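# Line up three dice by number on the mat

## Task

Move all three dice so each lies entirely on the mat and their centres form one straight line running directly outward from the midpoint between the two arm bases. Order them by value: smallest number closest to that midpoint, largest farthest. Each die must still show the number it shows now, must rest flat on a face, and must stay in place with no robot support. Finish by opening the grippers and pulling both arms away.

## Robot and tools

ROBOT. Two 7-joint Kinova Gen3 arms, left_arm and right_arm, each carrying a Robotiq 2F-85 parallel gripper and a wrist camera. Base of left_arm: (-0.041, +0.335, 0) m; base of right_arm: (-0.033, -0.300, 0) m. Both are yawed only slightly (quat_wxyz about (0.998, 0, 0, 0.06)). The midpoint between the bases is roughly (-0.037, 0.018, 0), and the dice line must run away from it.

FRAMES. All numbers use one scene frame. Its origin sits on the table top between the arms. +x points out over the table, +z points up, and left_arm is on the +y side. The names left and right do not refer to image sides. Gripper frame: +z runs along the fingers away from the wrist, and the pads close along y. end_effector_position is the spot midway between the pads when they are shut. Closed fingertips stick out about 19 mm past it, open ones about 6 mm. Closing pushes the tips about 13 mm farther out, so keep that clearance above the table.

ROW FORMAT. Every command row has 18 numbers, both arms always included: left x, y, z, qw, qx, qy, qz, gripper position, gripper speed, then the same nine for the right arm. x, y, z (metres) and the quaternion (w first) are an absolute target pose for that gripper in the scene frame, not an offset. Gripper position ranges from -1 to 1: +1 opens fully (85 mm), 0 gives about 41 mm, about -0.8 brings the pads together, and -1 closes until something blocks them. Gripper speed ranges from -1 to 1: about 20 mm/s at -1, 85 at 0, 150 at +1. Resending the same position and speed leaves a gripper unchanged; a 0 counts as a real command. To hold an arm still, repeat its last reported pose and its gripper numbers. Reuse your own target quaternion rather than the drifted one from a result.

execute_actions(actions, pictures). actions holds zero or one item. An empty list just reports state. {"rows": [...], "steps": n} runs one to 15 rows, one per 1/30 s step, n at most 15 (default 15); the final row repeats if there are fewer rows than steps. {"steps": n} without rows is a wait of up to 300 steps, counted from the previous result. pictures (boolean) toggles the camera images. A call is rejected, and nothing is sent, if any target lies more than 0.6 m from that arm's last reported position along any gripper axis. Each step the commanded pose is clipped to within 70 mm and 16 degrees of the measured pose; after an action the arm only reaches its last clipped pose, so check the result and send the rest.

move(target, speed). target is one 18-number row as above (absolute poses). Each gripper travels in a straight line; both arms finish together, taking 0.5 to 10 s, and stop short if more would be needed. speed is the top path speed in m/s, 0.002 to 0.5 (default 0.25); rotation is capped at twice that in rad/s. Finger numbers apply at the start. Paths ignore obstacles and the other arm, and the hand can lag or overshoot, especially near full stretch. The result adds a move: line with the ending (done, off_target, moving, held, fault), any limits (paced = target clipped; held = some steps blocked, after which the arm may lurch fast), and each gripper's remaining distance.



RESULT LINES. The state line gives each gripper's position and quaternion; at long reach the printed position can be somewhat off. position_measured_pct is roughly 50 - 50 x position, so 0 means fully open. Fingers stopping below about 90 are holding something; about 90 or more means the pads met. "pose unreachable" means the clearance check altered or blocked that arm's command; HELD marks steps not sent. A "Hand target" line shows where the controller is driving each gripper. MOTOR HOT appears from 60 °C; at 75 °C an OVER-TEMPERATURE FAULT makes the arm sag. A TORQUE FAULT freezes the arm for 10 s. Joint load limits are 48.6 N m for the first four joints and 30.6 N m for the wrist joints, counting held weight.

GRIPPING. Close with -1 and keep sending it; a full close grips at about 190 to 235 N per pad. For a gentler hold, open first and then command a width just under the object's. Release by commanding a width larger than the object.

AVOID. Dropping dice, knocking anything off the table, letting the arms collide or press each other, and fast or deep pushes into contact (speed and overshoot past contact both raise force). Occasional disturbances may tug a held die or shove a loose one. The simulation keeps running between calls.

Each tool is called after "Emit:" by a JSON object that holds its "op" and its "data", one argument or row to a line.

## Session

Emit:
{"op": "execute_actions", "data": {
  "actions": []
}}

Scene clock: 0.00 s of 4800.00 s.
left_arm: end_effector_position=(+0.6588, -0.0765, +0.1948) position_measured_pct=0.0 end_effector_quat_wxyz=(+0.570, +0.662, +0.390, -0.291) | right_arm: end_effector_position=(+0.2953, -0.0974, +0.2122) position_measured_pct=0.0 end_effector_quat_wxyz=(+0.101, -0.436, +0.891, +0.076)
Joint positions: left_arm=[-0.045  1.587  1.4    0.734 -0.016  0.945 -0.592] | right_arm=[-0.265  0.166 -0.13   2.039 -0.177  0.734  2.085]
Joint velocities: left_arm=[-0.002 -0.    -0.001 -0.     0.     0.001  0.   ] | right_arm=[-0.     0.001  0.     0.     0.001 -0.     0.   ]
Hand target (left_arm): +0.659, -0.077, +0.195; +0.570, +0.662, +0.390, -0.291
Hand target (right_arm): +0.295, -0.097, +0.212; +0.101, -0.436, +0.891, +0.076

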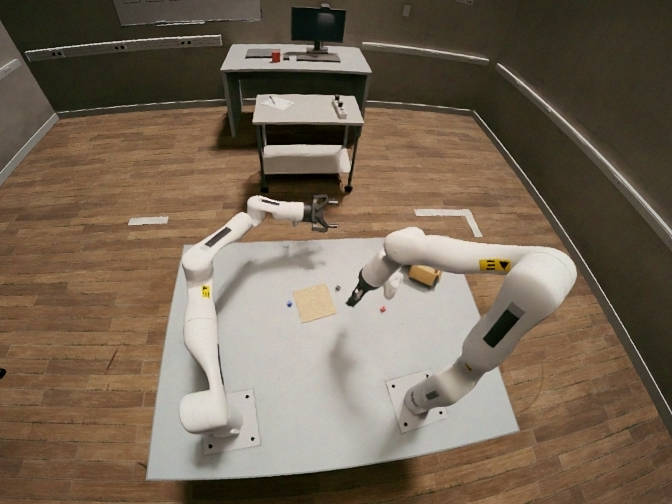

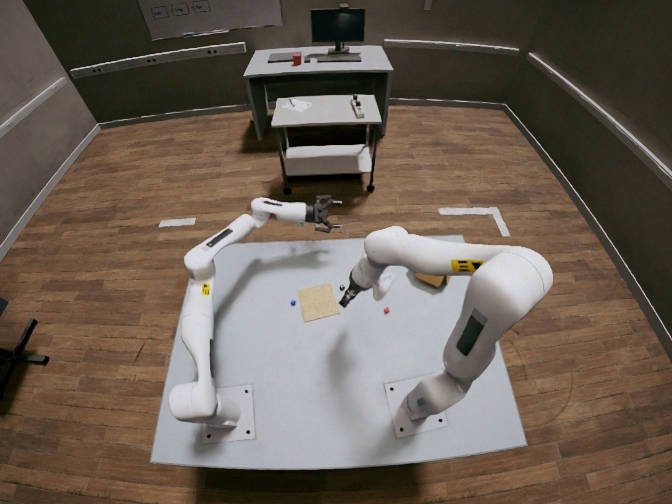

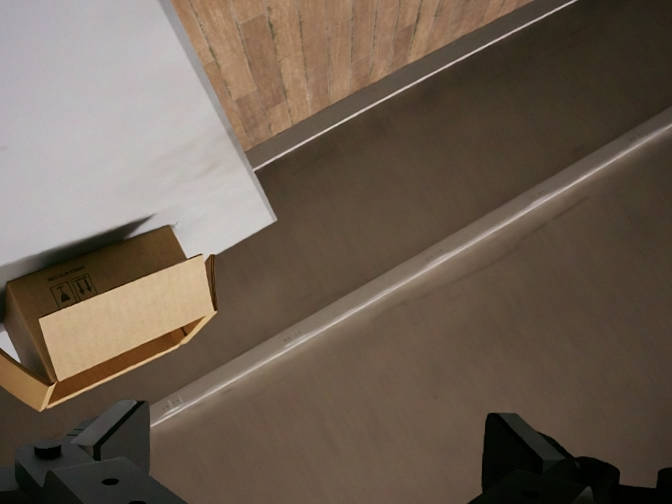

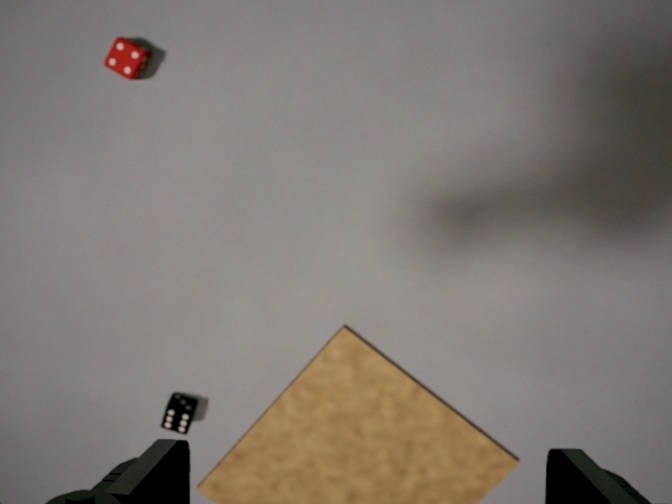

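Emit:
{"op": "move", "data": {
  "target": [0.6588,-0.0765,0.1948,0.570,0.662,0.390,-0.291,1,1, 0.3,-0.24,0.15,0,1,0,0,1,1],
  "speed": 0.3
}}

Emit:
{"op": "move", "data": {
  "target": [0.33,0.05,0.28,0,1,0,0,1,1, 0.3,-0.24,0.15,0,1,0,0,1,1],
  "speed": 0.3
}}

Scene clock: 13.70 s of 4800.00 s.
left_arm: end_effector_position=(+0.6588, -0.0765, +0.1948) position_measured_pct=0.0 end_effector_quat_wxyz=(+0.570, +0.662, +0.390, -0.291) | right_arm: end_effector_position=(+0.2987, -0.2394, +0.1503) position_measured_pct=0.0 end_effector_quat_wxyz=(-0.001, +1.000, +0.001, -0.000)
Joint positions: left_arm=[-0.046  1.587  1.399  0.736 -0.016  0.943 -0.592] | right_arm=[ 0.198  0.309 -0.406  2.079  0.168  0.784  4.279]
Joint velocities: left_arm=[ 0.001 -0.     0.001 -0.001 -0.001  0.    -0.   ] | right_arm=[ 0.003 -0.001  0.004  0.002 -0.    -0.     0.002]
Hand target (left_arm): +0.659, -0.077, +0.195; +0.570, +0.662, +0.390, -0.291
Hand target (right_arm): +0.299, -0.240, +0.150; -0.001, +1.000, +0.000, -0.000
Off the commanded pose (left_arm): 0.000 m, 0 deg.
Off the commanded pose (right_arm): 0.001 m, 0 deg.
After step 90, 6.60 s passed at rest.
move: done

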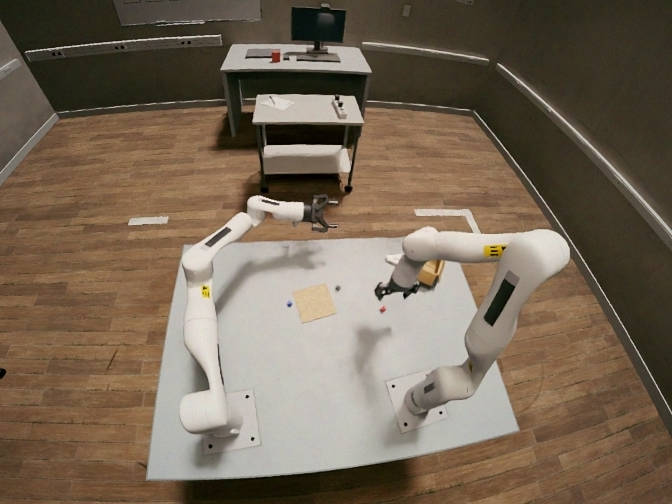

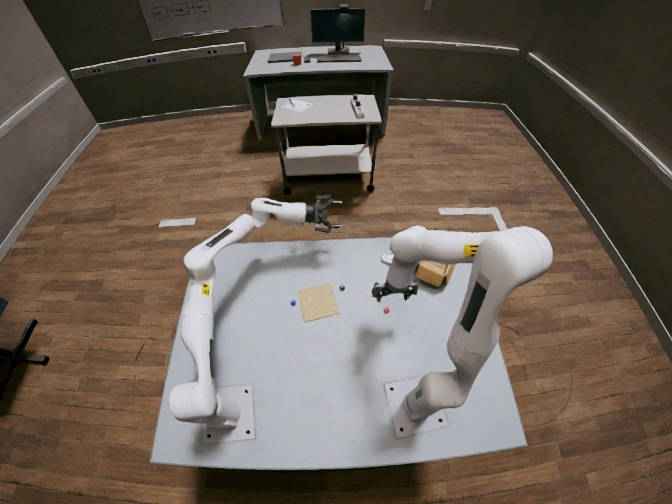

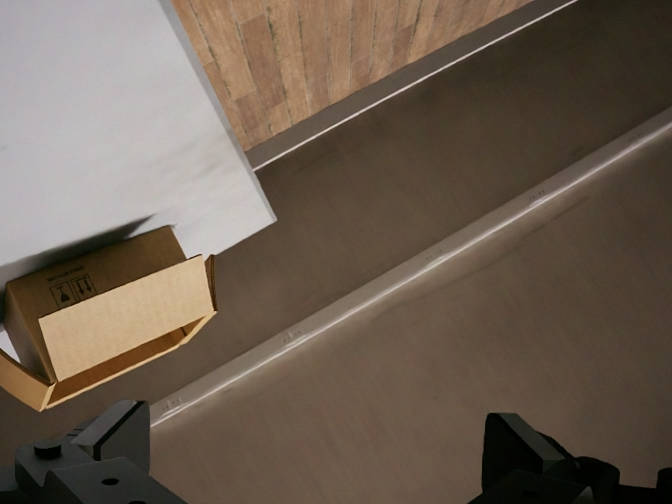

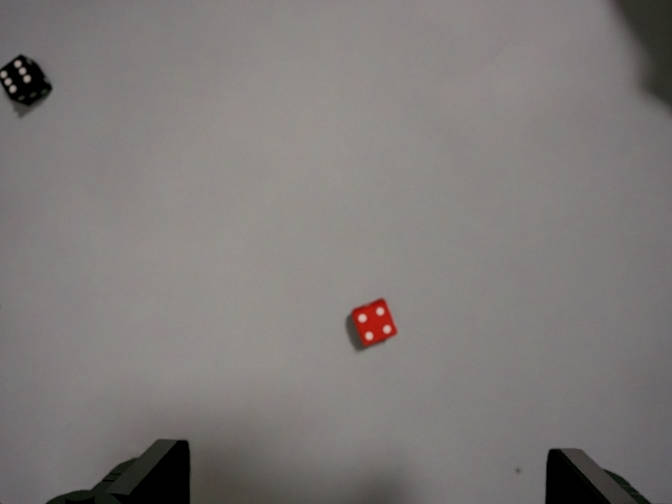

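Scene clock: 16.90 s of 4800.00 s.
left_arm: end_effector_position=(+0.3298, +0.0510, +0.2781) position_measured_pct=0.0 end_effector_quat_wxyz=(-0.002, +1.000, +0.001, -0.003) | right_arm: end_effector_position=(+0.3000, -0.2400, +0.1500) position_measured_pct=0.0 end_effector_quat_wxyz=(+0.000, +1.000, +0.000, +0.000)
Joint positions: left_arm=[ 0.081  0.62   1.151  1.456 -0.563  1.435 -0.455] | right_arm=[ 0.197  0.312 -0.404  2.076  0.171  0.785  4.277]
Joint velocities: left_arm=[ 0.004 -0.005  0.005  0.001 -0.002  0.001  0.002] | right_arm=[-0.002  0.002  0.001  0.    -0.002 -0.    -0.   ]
Hand target (left_arm): +0.330, +0.051, +0.278; -0.003, +1.000, +0.001, -0.002
Hand target (right_arm): +0.300, -0.240, +0.150; +0.000, +1.000, +0.000, -0.000
Off the commanded pose (left_arm): 0.002 m, 0 deg.
Off the commanded pose (right_arm): 0.000 m, 0 deg.
move: done

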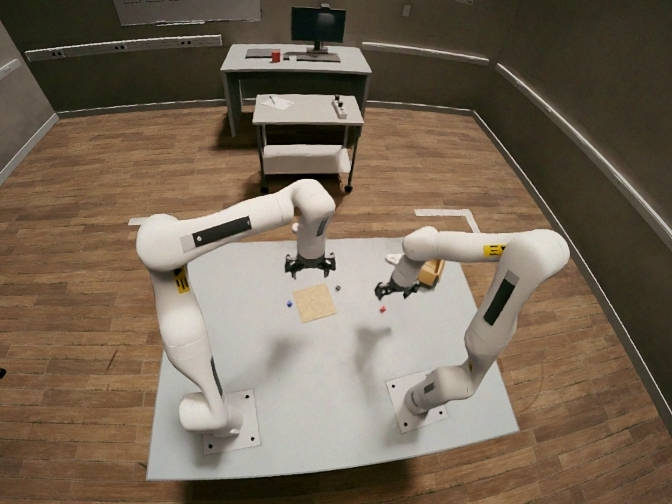

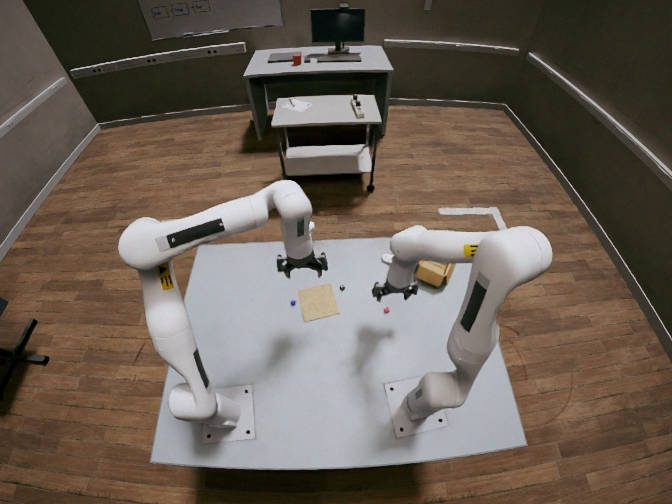

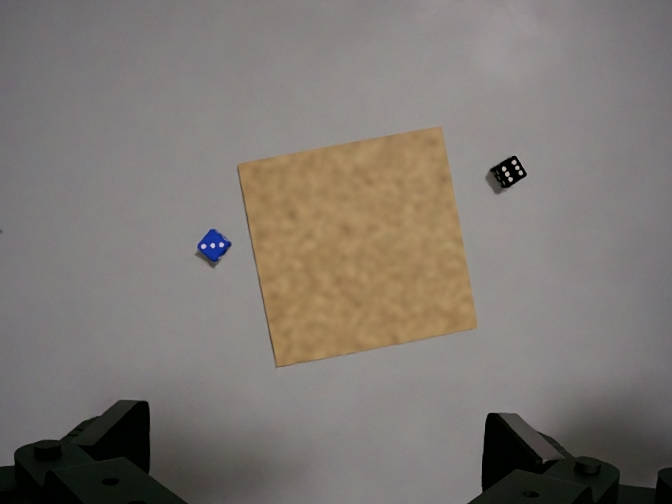

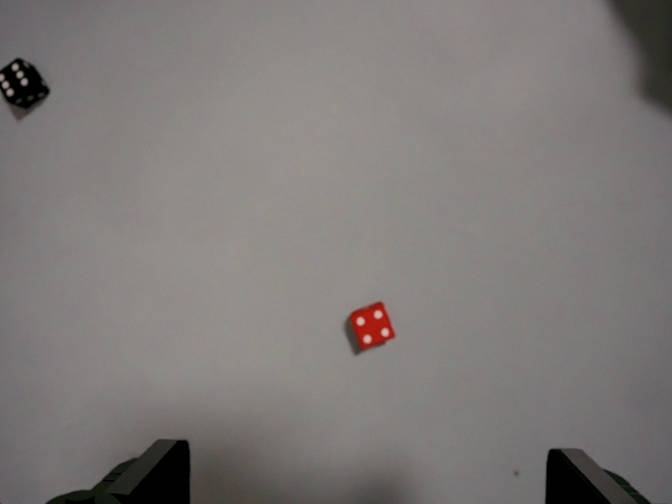

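Emit:
{"op": "move", "data": {
  "target": [0.388,0.118,0.08,0,0.924,-0.383,0,1,1, 0.322,-0.24,0.08,0,0.988,0.156,0,1,1],
  "speed": 0.25
}}

Scene clock: 23.83 s of 4800.00 s.
left_arm: end_effector_position=(+0.3879, +0.1183, +0.0805) position_measured_pct=0.0 end_effector_quat_wxyz=(-0.000, +0.924, -0.383, +0.000) | right_arm: end_effector_position=(+0.3216, -0.2401, +0.0802) position_measured_pct=0.0 end_effector_quat_wxyz=(+0.000, +0.988, +0.156, +0.000)
Joint positions: left_arm=[-0.072  0.977  1.124  1.723 -0.983  1.116 -1.112] | right_arm=[ 0.189  0.505 -0.404  2.098  0.343  0.601  4.446]
Joint velocities: left_arm=[ 0.001  0.004 -0.003  0.001  0.001 -0.001 -0.001] | right_arm=[-0.002  0.003  0.     0.001  0.001 -0.     0.001]
Hand target (left_arm): +0.388, +0.118, +0.080; -0.000, +0.924, -0.383, +0.000
Hand target (right_arm): +0.322, -0.240, +0.080; +0.000, +0.988, +0.156, -0.000
Off the commanded pose (left_arm): 0.001 m, 0 deg.
Off the commanded pose (right_arm): 0.000 m, 0 deg.
After step 90, 2.00 s passed at rest.
move: done

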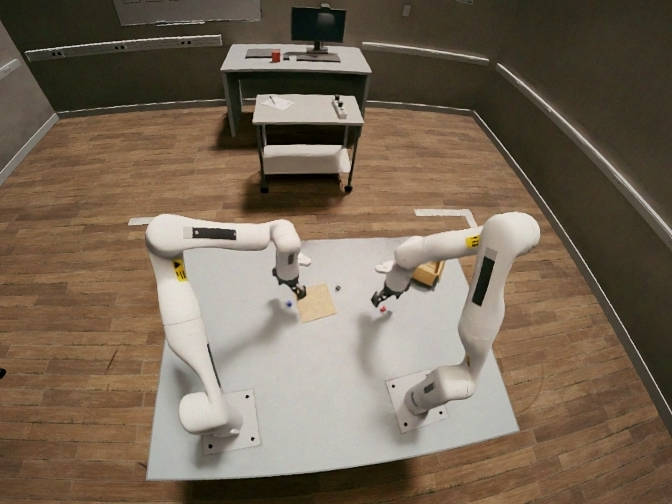

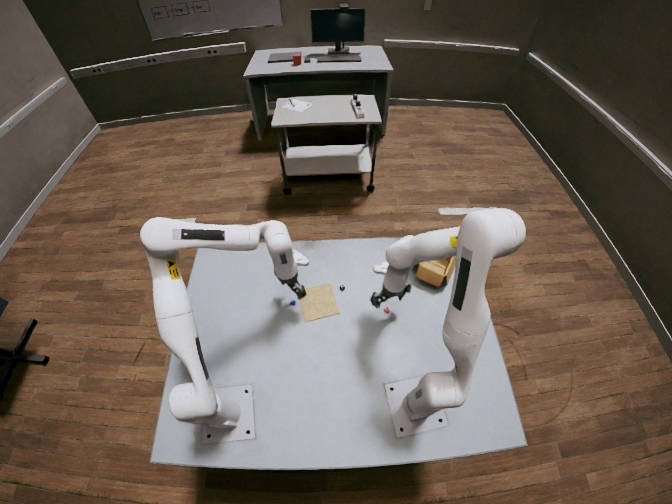

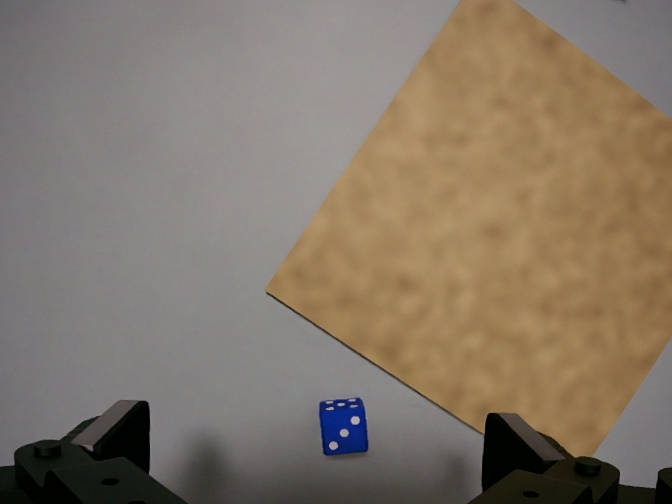

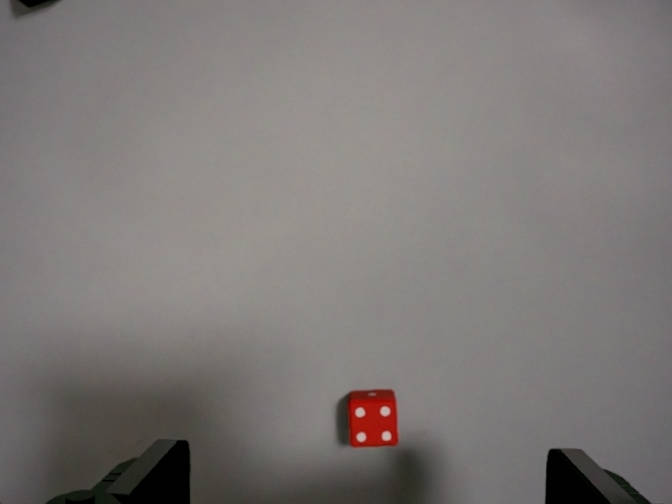

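Emit:
{"op": "move", "data": {
  "target": [0.383,0.112,0.021,0,0.94,-0.342,0,1,1, 0.324,-0.239,0.021,0,0.988,0.156,0,1,1],
  "speed": 0.1
}}

Emit:
{"op": "move", "data": {
  "target": [0.383,0.112,0.021,0,0.94,-0.342,0,-1,1, 0.324,-0.239,0.021,0,0.988,0.156,0,-1,1]
}}

Scene clock: 29.00 s of 4800.00 s.
left_arm: end_effector_position=(+0.3833, +0.1123, +0.0212) position_measured_pct=0.0 end_effector_quat_wxyz=(-0.000, +0.940, -0.342, +0.000) | right_arm: end_effector_position=(+0.3240, -0.2394, +0.0215) position_measured_pct=0.0 end_effector_quat_wxyz=(+0.000, +0.988, +0.156, +0.000)
Joint positions: left_arm=[-0.017  1.054  1.02   1.762 -1.077  1.    -0.948] | right_arm=[ 0.107  0.643 -0.301  2.134  0.449  0.424  4.35 ]
Joint velocities: left_arm=[ 0.003  0.002 -0.     0.     0.    -0.001 -0.   ] | right_arm=[-0.008  0.011 -0.003  0.001  0.002 -0.    -0.001]
Hand target (left_arm): +0.383, +0.112, +0.021; -0.000, +0.940, -0.342, +0.000
Hand target (right_arm): +0.324, -0.239, +0.021; +0.000, +0.988, +0.156, -0.000
Off the commanded pose (left_arm): 0.000 m, 0 deg.
Off the commanded pose (right_arm): 0.001 m, 0 deg.
After step 90, 1.27 s passed at rest.
move: done

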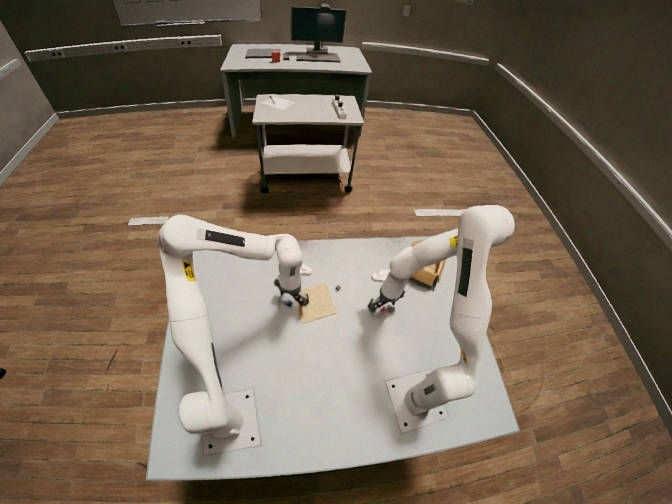

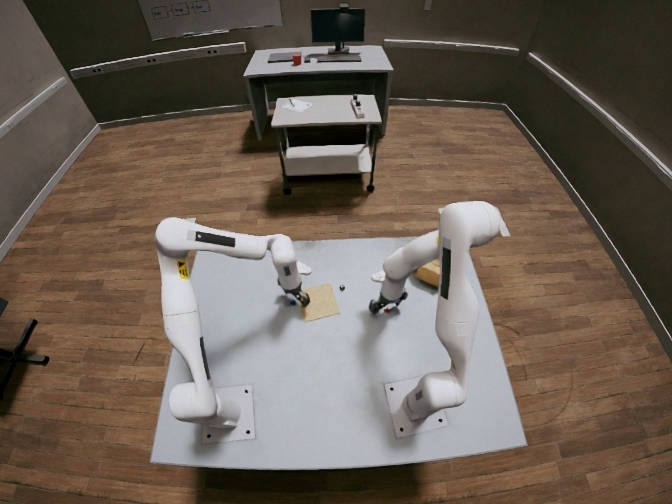

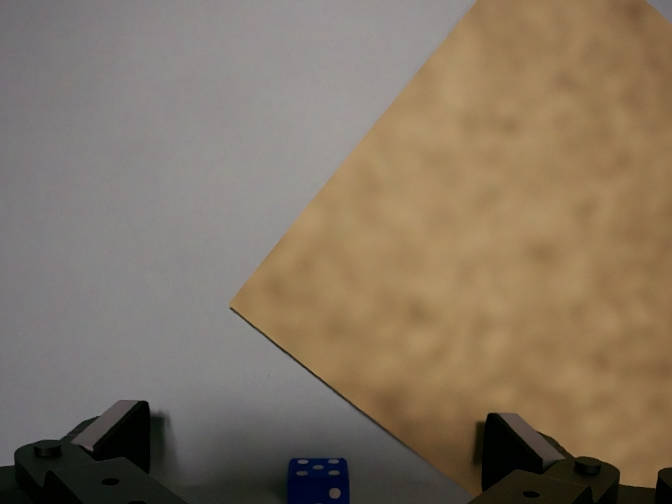

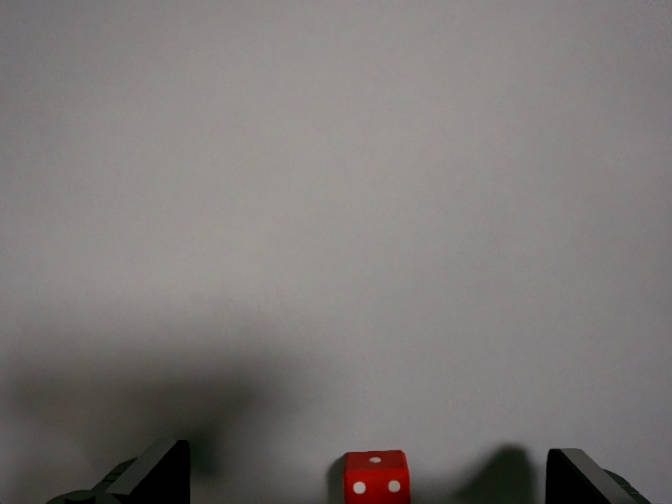

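Scene clock: 29.87 s of 4800.00 s.
left_arm: end_effector_position=(+0.3831, +0.1120, +0.0211) position_measured_pct=91.7 end_effector_quat_wxyz=(-0.000, +0.940, -0.342, +0.000) | right_arm: end_effector_position=(+0.3240, -0.2390, +0.0214) position_measured_pct=80.6 end_effector_quat_wxyz=(+0.000, +0.988, +0.156, +0.000)
Joint positions: left_arm=[-0.016  1.053  1.019  1.762 -1.076  0.999 -0.948] | right_arm=[ 0.106  0.643 -0.302  2.134  0.449  0.424  4.35 ]
Joint velocities: left_arm=[ 0.001  0.003 -0.001  0.     0.001 -0.002 -0.002] | right_arm=[-0.     0.001  0.001  0.     0.    -0.    -0.   ]
Hand target (left_arm): +0.383, +0.112, +0.021; -0.000, +0.940, -0.342, +0.000
Hand target (right_arm): +0.324, -0.239, +0.021; +0.000, +0.988, +0.156, -0.000
Off the commanded pose (left_arm): 0.000 m, 0 deg.
Off the commanded pose (right_arm): 0.000 m, 0 deg.
move: done

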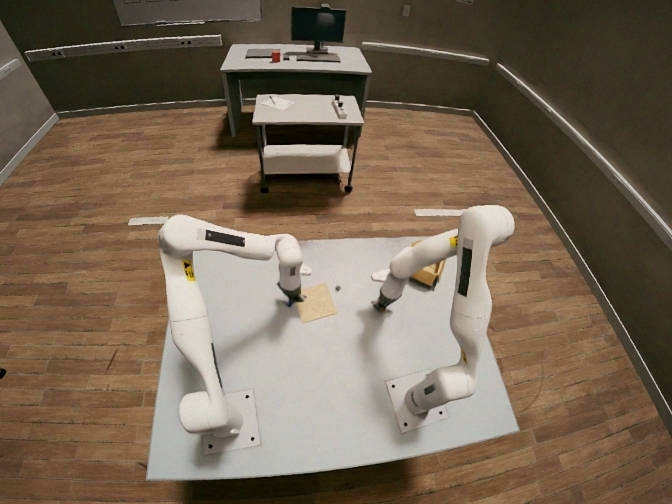

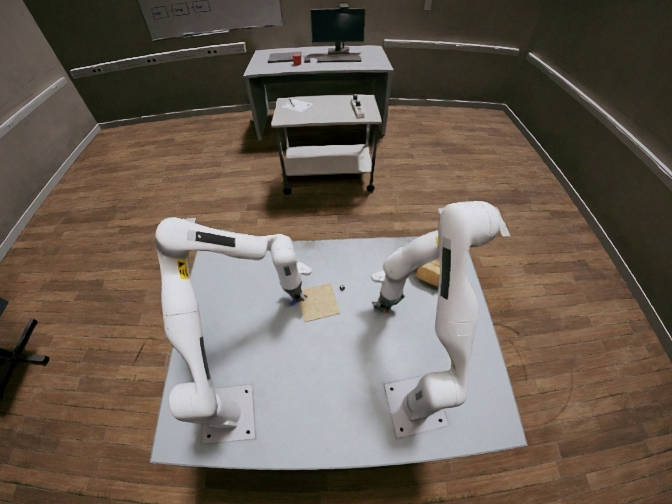

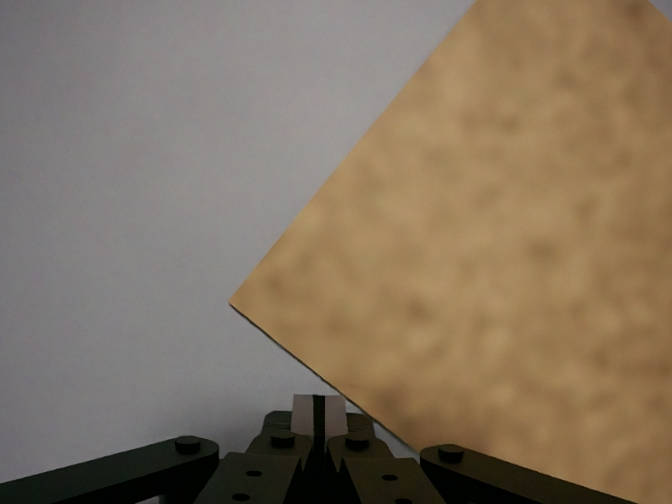

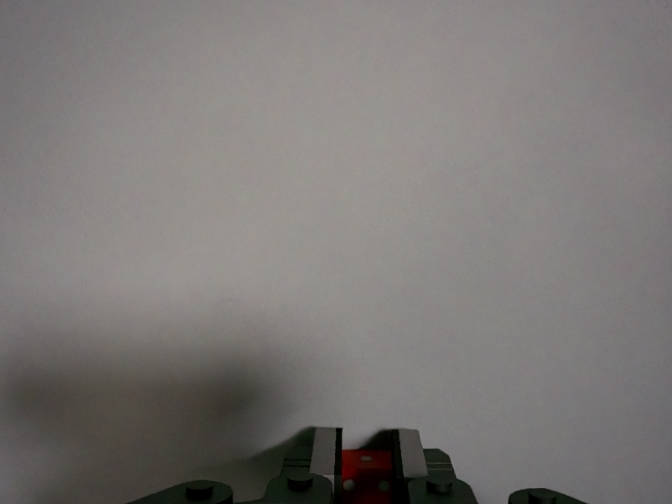

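Emit:
{"op": "move", "data": {
  "target": [0.40,0.125,0.09,0,0.94,-0.342,0,1,1, 0.33,-0.15,0.1,0,1,0,0,-1,1],
  "speed": 0.15
}}

Scene clock: 34.17 s of 4800.00 s.
left_arm: end_effector_position=(+0.3998, +0.1248, +0.0898) position_measured_pct=0.0 end_effector_quat_wxyz=(+0.000, +0.940, -0.342, -0.000) | right_arm: end_effector_position=(+0.3311, -0.1507, +0.0995) position_measured_pct=80.6 end_effector_quat_wxyz=(+0.001, +1.000, -0.001, +0.000)
Joint positions: left_arm=[-0.085  0.966  1.119  1.685 -0.954  1.136 -1.08 ] | right_arm=[-0.095  0.505 -0.321  1.972  0.24   0.701  4.023]
Joint velocities: left_arm=[-0.002 -0.001  0.001 -0.001 -0.003  0.     0.   ] | right_arm=[-0.004 -0.001 -0.005 -0.001  0.002  0.001 -0.004]
Hand target (left_arm): +0.400, +0.125, +0.090; +0.000, +0.940, -0.342, -0.000
Hand target (right_arm): +0.331, -0.150, +0.100; +0.000, +1.000, -0.000, +0.000
Off the commanded pose (left_arm): 0.000 m, 0 deg.
Off the commanded pose (right_arm): 0.001 m, 0 deg.
move: done

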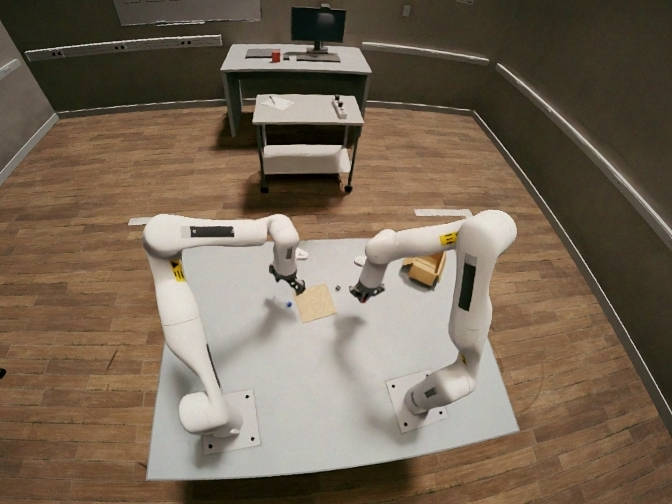

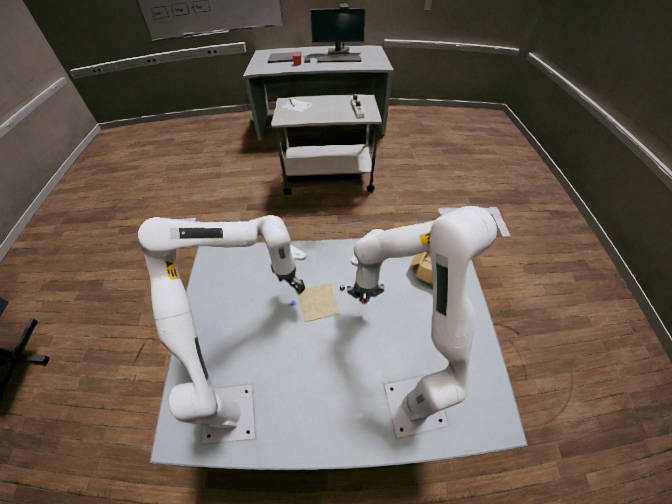

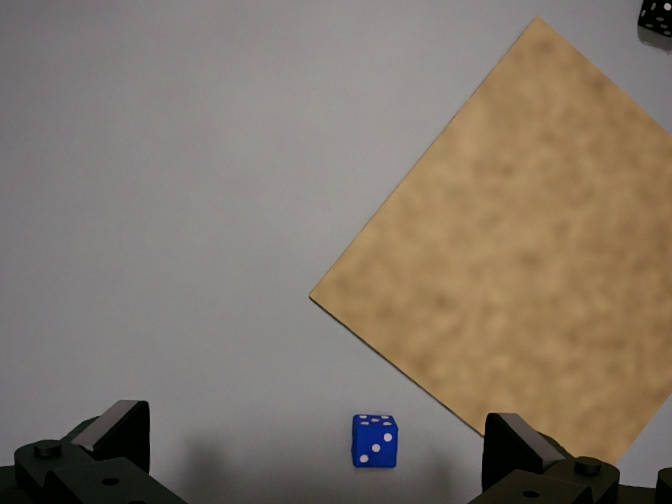

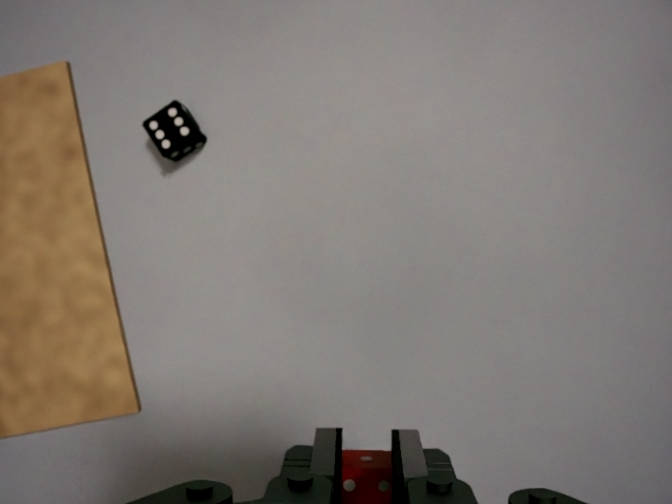

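Emit:
{"op": "move", "data": {
  "target": [0.378,0.117,0.05,0,0.94,-0.342,0,1,1, 0.33,-0.15,0.1,0,1,0,0,-1,1],
  "speed": 0.15
}}

Scene clock: 37.97 s of 4800.00 s.
left_arm: end_effector_position=(+0.3782, +0.1173, +0.0501) position_measured_pct=0.0 end_effector_quat_wxyz=(-0.000, +0.940, -0.342, +0.000) | right_arm: end_effector_position=(+0.3300, -0.1500, +0.1000) position_measured_pct=80.6 end_effector_quat_wxyz=(+0.000, +1.000, -0.000, -0.000)
Joint positions: left_arm=[-0.047  1.     1.064  1.773 -1.026  1.037 -0.974] | right_arm=[-0.095  0.503 -0.322  1.974  0.239  0.701  4.023]
Joint velocities: left_arm=[ 0.002  0.001  0.001  0.     0.001 -0.     0.   ] | right_arm=[-0.002 -0.001 -0.    -0.    -0.     0.    -0.   ]
Hand target (left_arm): +0.378, +0.117, +0.050; -0.000, +0.940, -0.342, +0.000
Hand target (right_arm): +0.330, -0.150, +0.100; +0.000, +1.000, -0.000, +0.000
Off the commanded pose (left_arm): 0.000 m, 0 deg.
Off the commanded pose (right_arm): 0.000 m, 0 deg.
move: done

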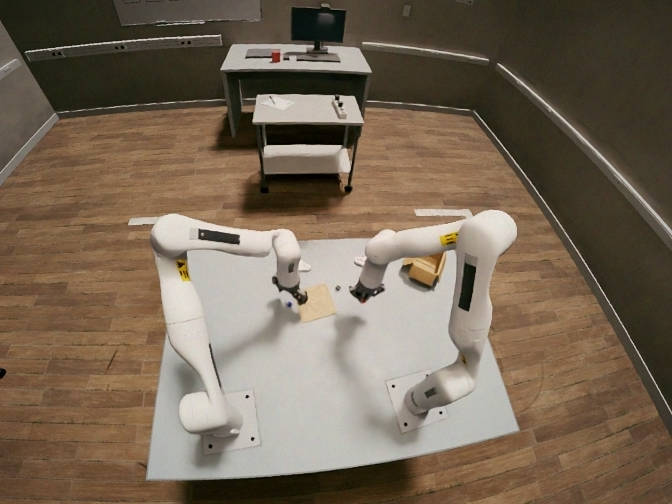

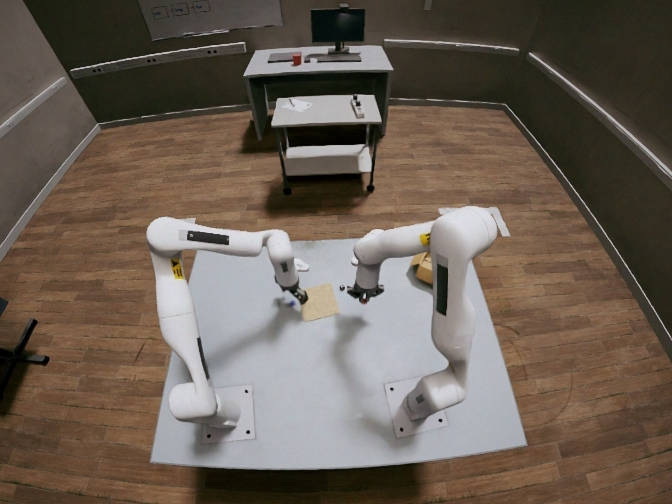

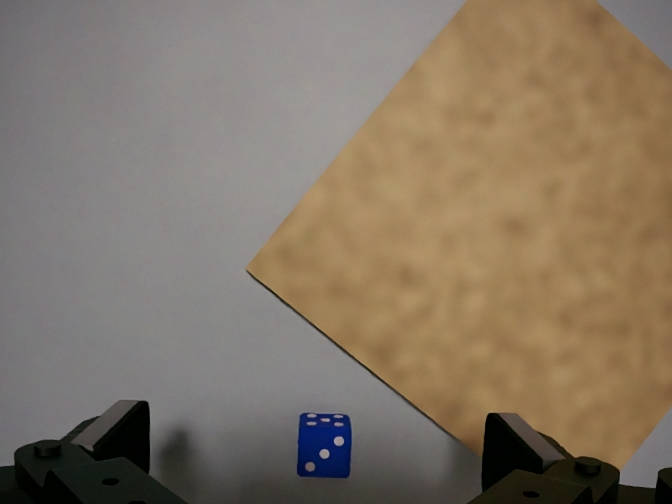

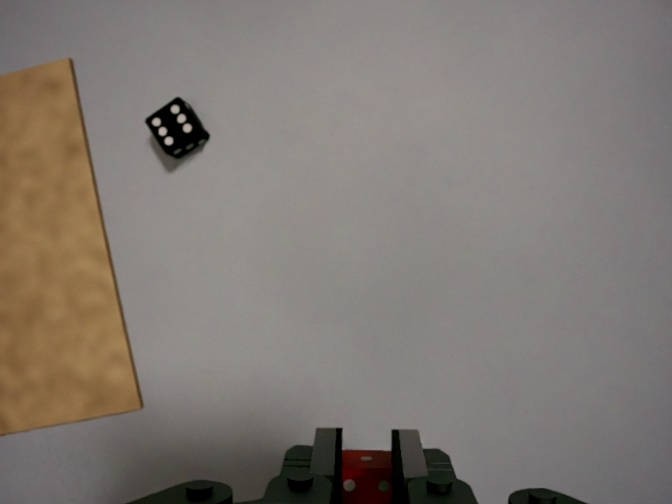

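Emit:
{"op": "move", "data": {
  "target": [0.373,0.121,0.021,0,0.94,-0.342,0,1,1, 0.33,-0.15,0.1,0,1,0,0,-1,1],
  "speed": 0.1
}}

Scene clock: 41.70 s of 4800.00 s.
left_arm: end_effector_position=(+0.3731, +0.1211, +0.0211) position_measured_pct=0.0 end_effector_quat_wxyz=(-0.000, +0.940, -0.342, +0.000) | right_arm: end_effector_position=(+0.3300, -0.1500, +0.1000) position_measured_pct=80.6 end_effector_quat_wxyz=(-0.000, +1.000, -0.000, +0.000)
Joint positions: left_arm=[-0.037  1.037  1.019  1.809 -1.085  0.978 -0.929] | right_arm=[-0.095  0.503 -0.322  1.974  0.239  0.701  4.024]
Joint velocities: left_arm=[ 0.002  0.002  0.001  0.     0.001 -0.001 -0.   ] | right_arm=[-0.001 -0.001  0.     0.    -0.     0.     0.   ]
Hand target (left_arm): +0.373, +0.121, +0.021; -0.000, +0.940, -0.342, +0.000
Hand target (right_arm): +0.330, -0.150, +0.100; -0.000, +1.000, -0.000, -0.000
Off the commanded pose (left_arm): 0.000 m, 0 deg.
Off the commanded pose (right_arm): 0.000 m, 0 deg.
After step 90, 0.03 s passed at rest.
move: done

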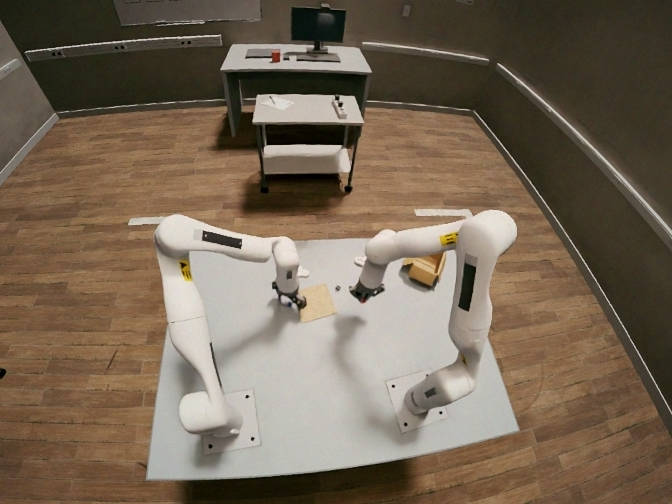

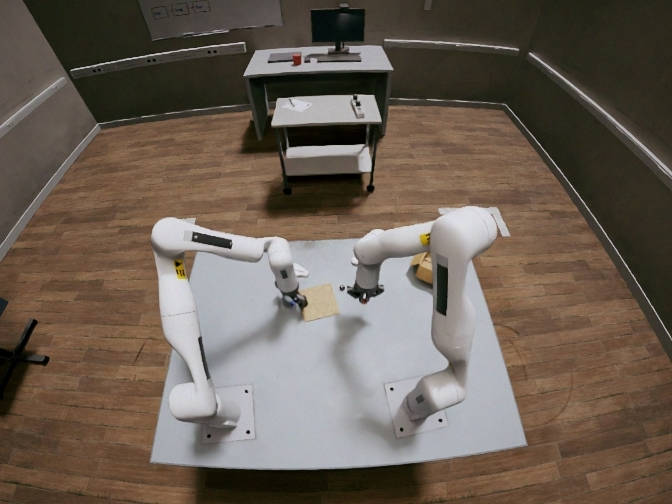

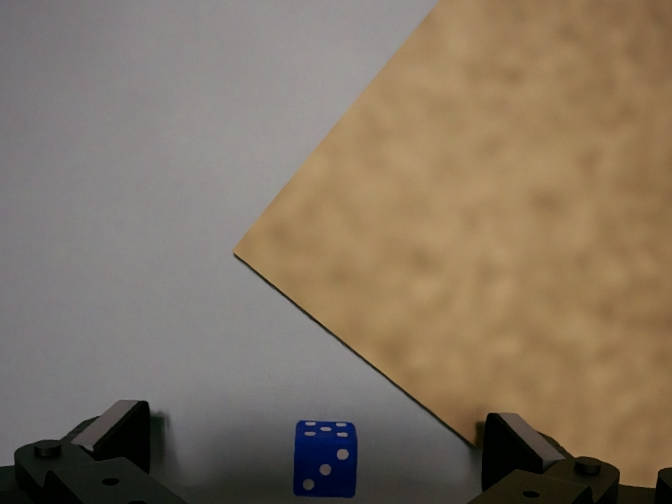

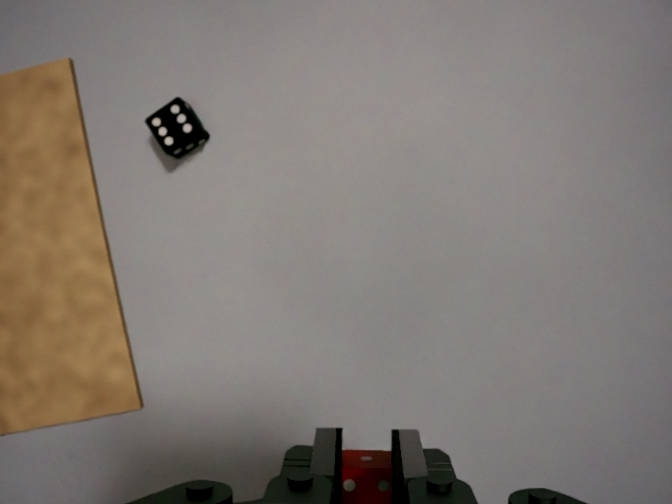

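Emit:
{"op": "move", "data": {
  "target": [0.373,0.121,0.021,0,0.94,-0.342,0,-1,1, 0.33,-0.15,0.1,0,1,0,0,-1,1]
}}

Scene clock: 45.60 s of 4800.00 s.
left_arm: end_effector_position=(+0.3730, +0.1210, +0.0214) position_measured_pct=80.2 end_effector_quat_wxyz=(-0.000, +0.940, -0.342, +0.000) | right_arm: end_effector_position=(+0.3300, -0.1500, +0.1000) position_measured_pct=80.6 end_effector_quat_wxyz=(-0.000, +1.000, +0.000, +0.000)
Joint positions: left_arm=[-0.036  1.037  1.019  1.809 -1.085  0.978 -0.929] | right_arm=[-0.095  0.503 -0.322  1.974  0.239  0.701  4.024]
Joint velocities: left_arm=[ 0.001 -0.    -0.     0.     0.001 -0.001  0.   ] | right_arm=[ 0.001 -0.001  0.    -0.001 -0.    -0.     0.   ]
Hand target (left_arm): +0.373, +0.121, +0.021; -0.000, +0.940, -0.342, +0.000
Hand target (right_arm): +0.330, -0.150, +0.100; -0.000, +1.000, -0.000, -0.000
Off the commanded pose (left_arm): 0.000 m, 0 deg.
Off the commanded pose (right_arm): 0.000 m, 0 deg.
After step 90, 0.10 s passed at rest.
move: done

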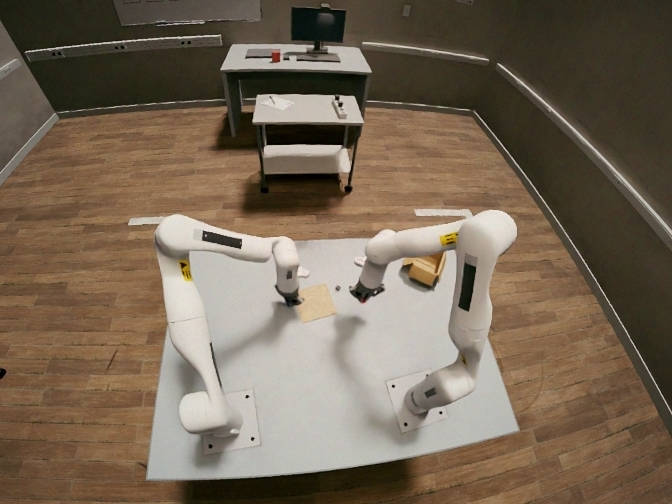

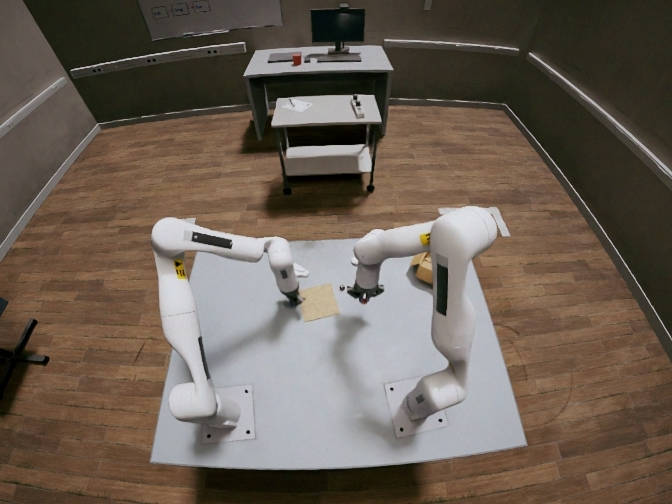

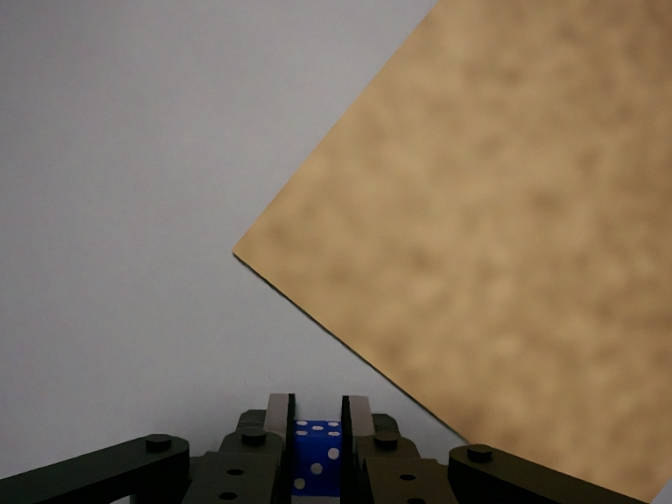

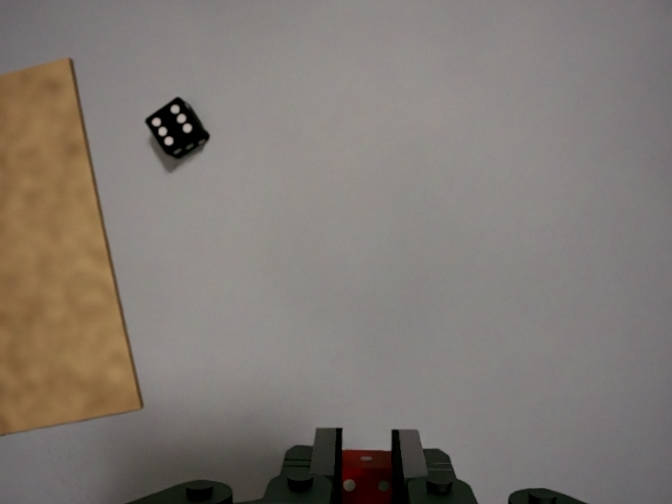

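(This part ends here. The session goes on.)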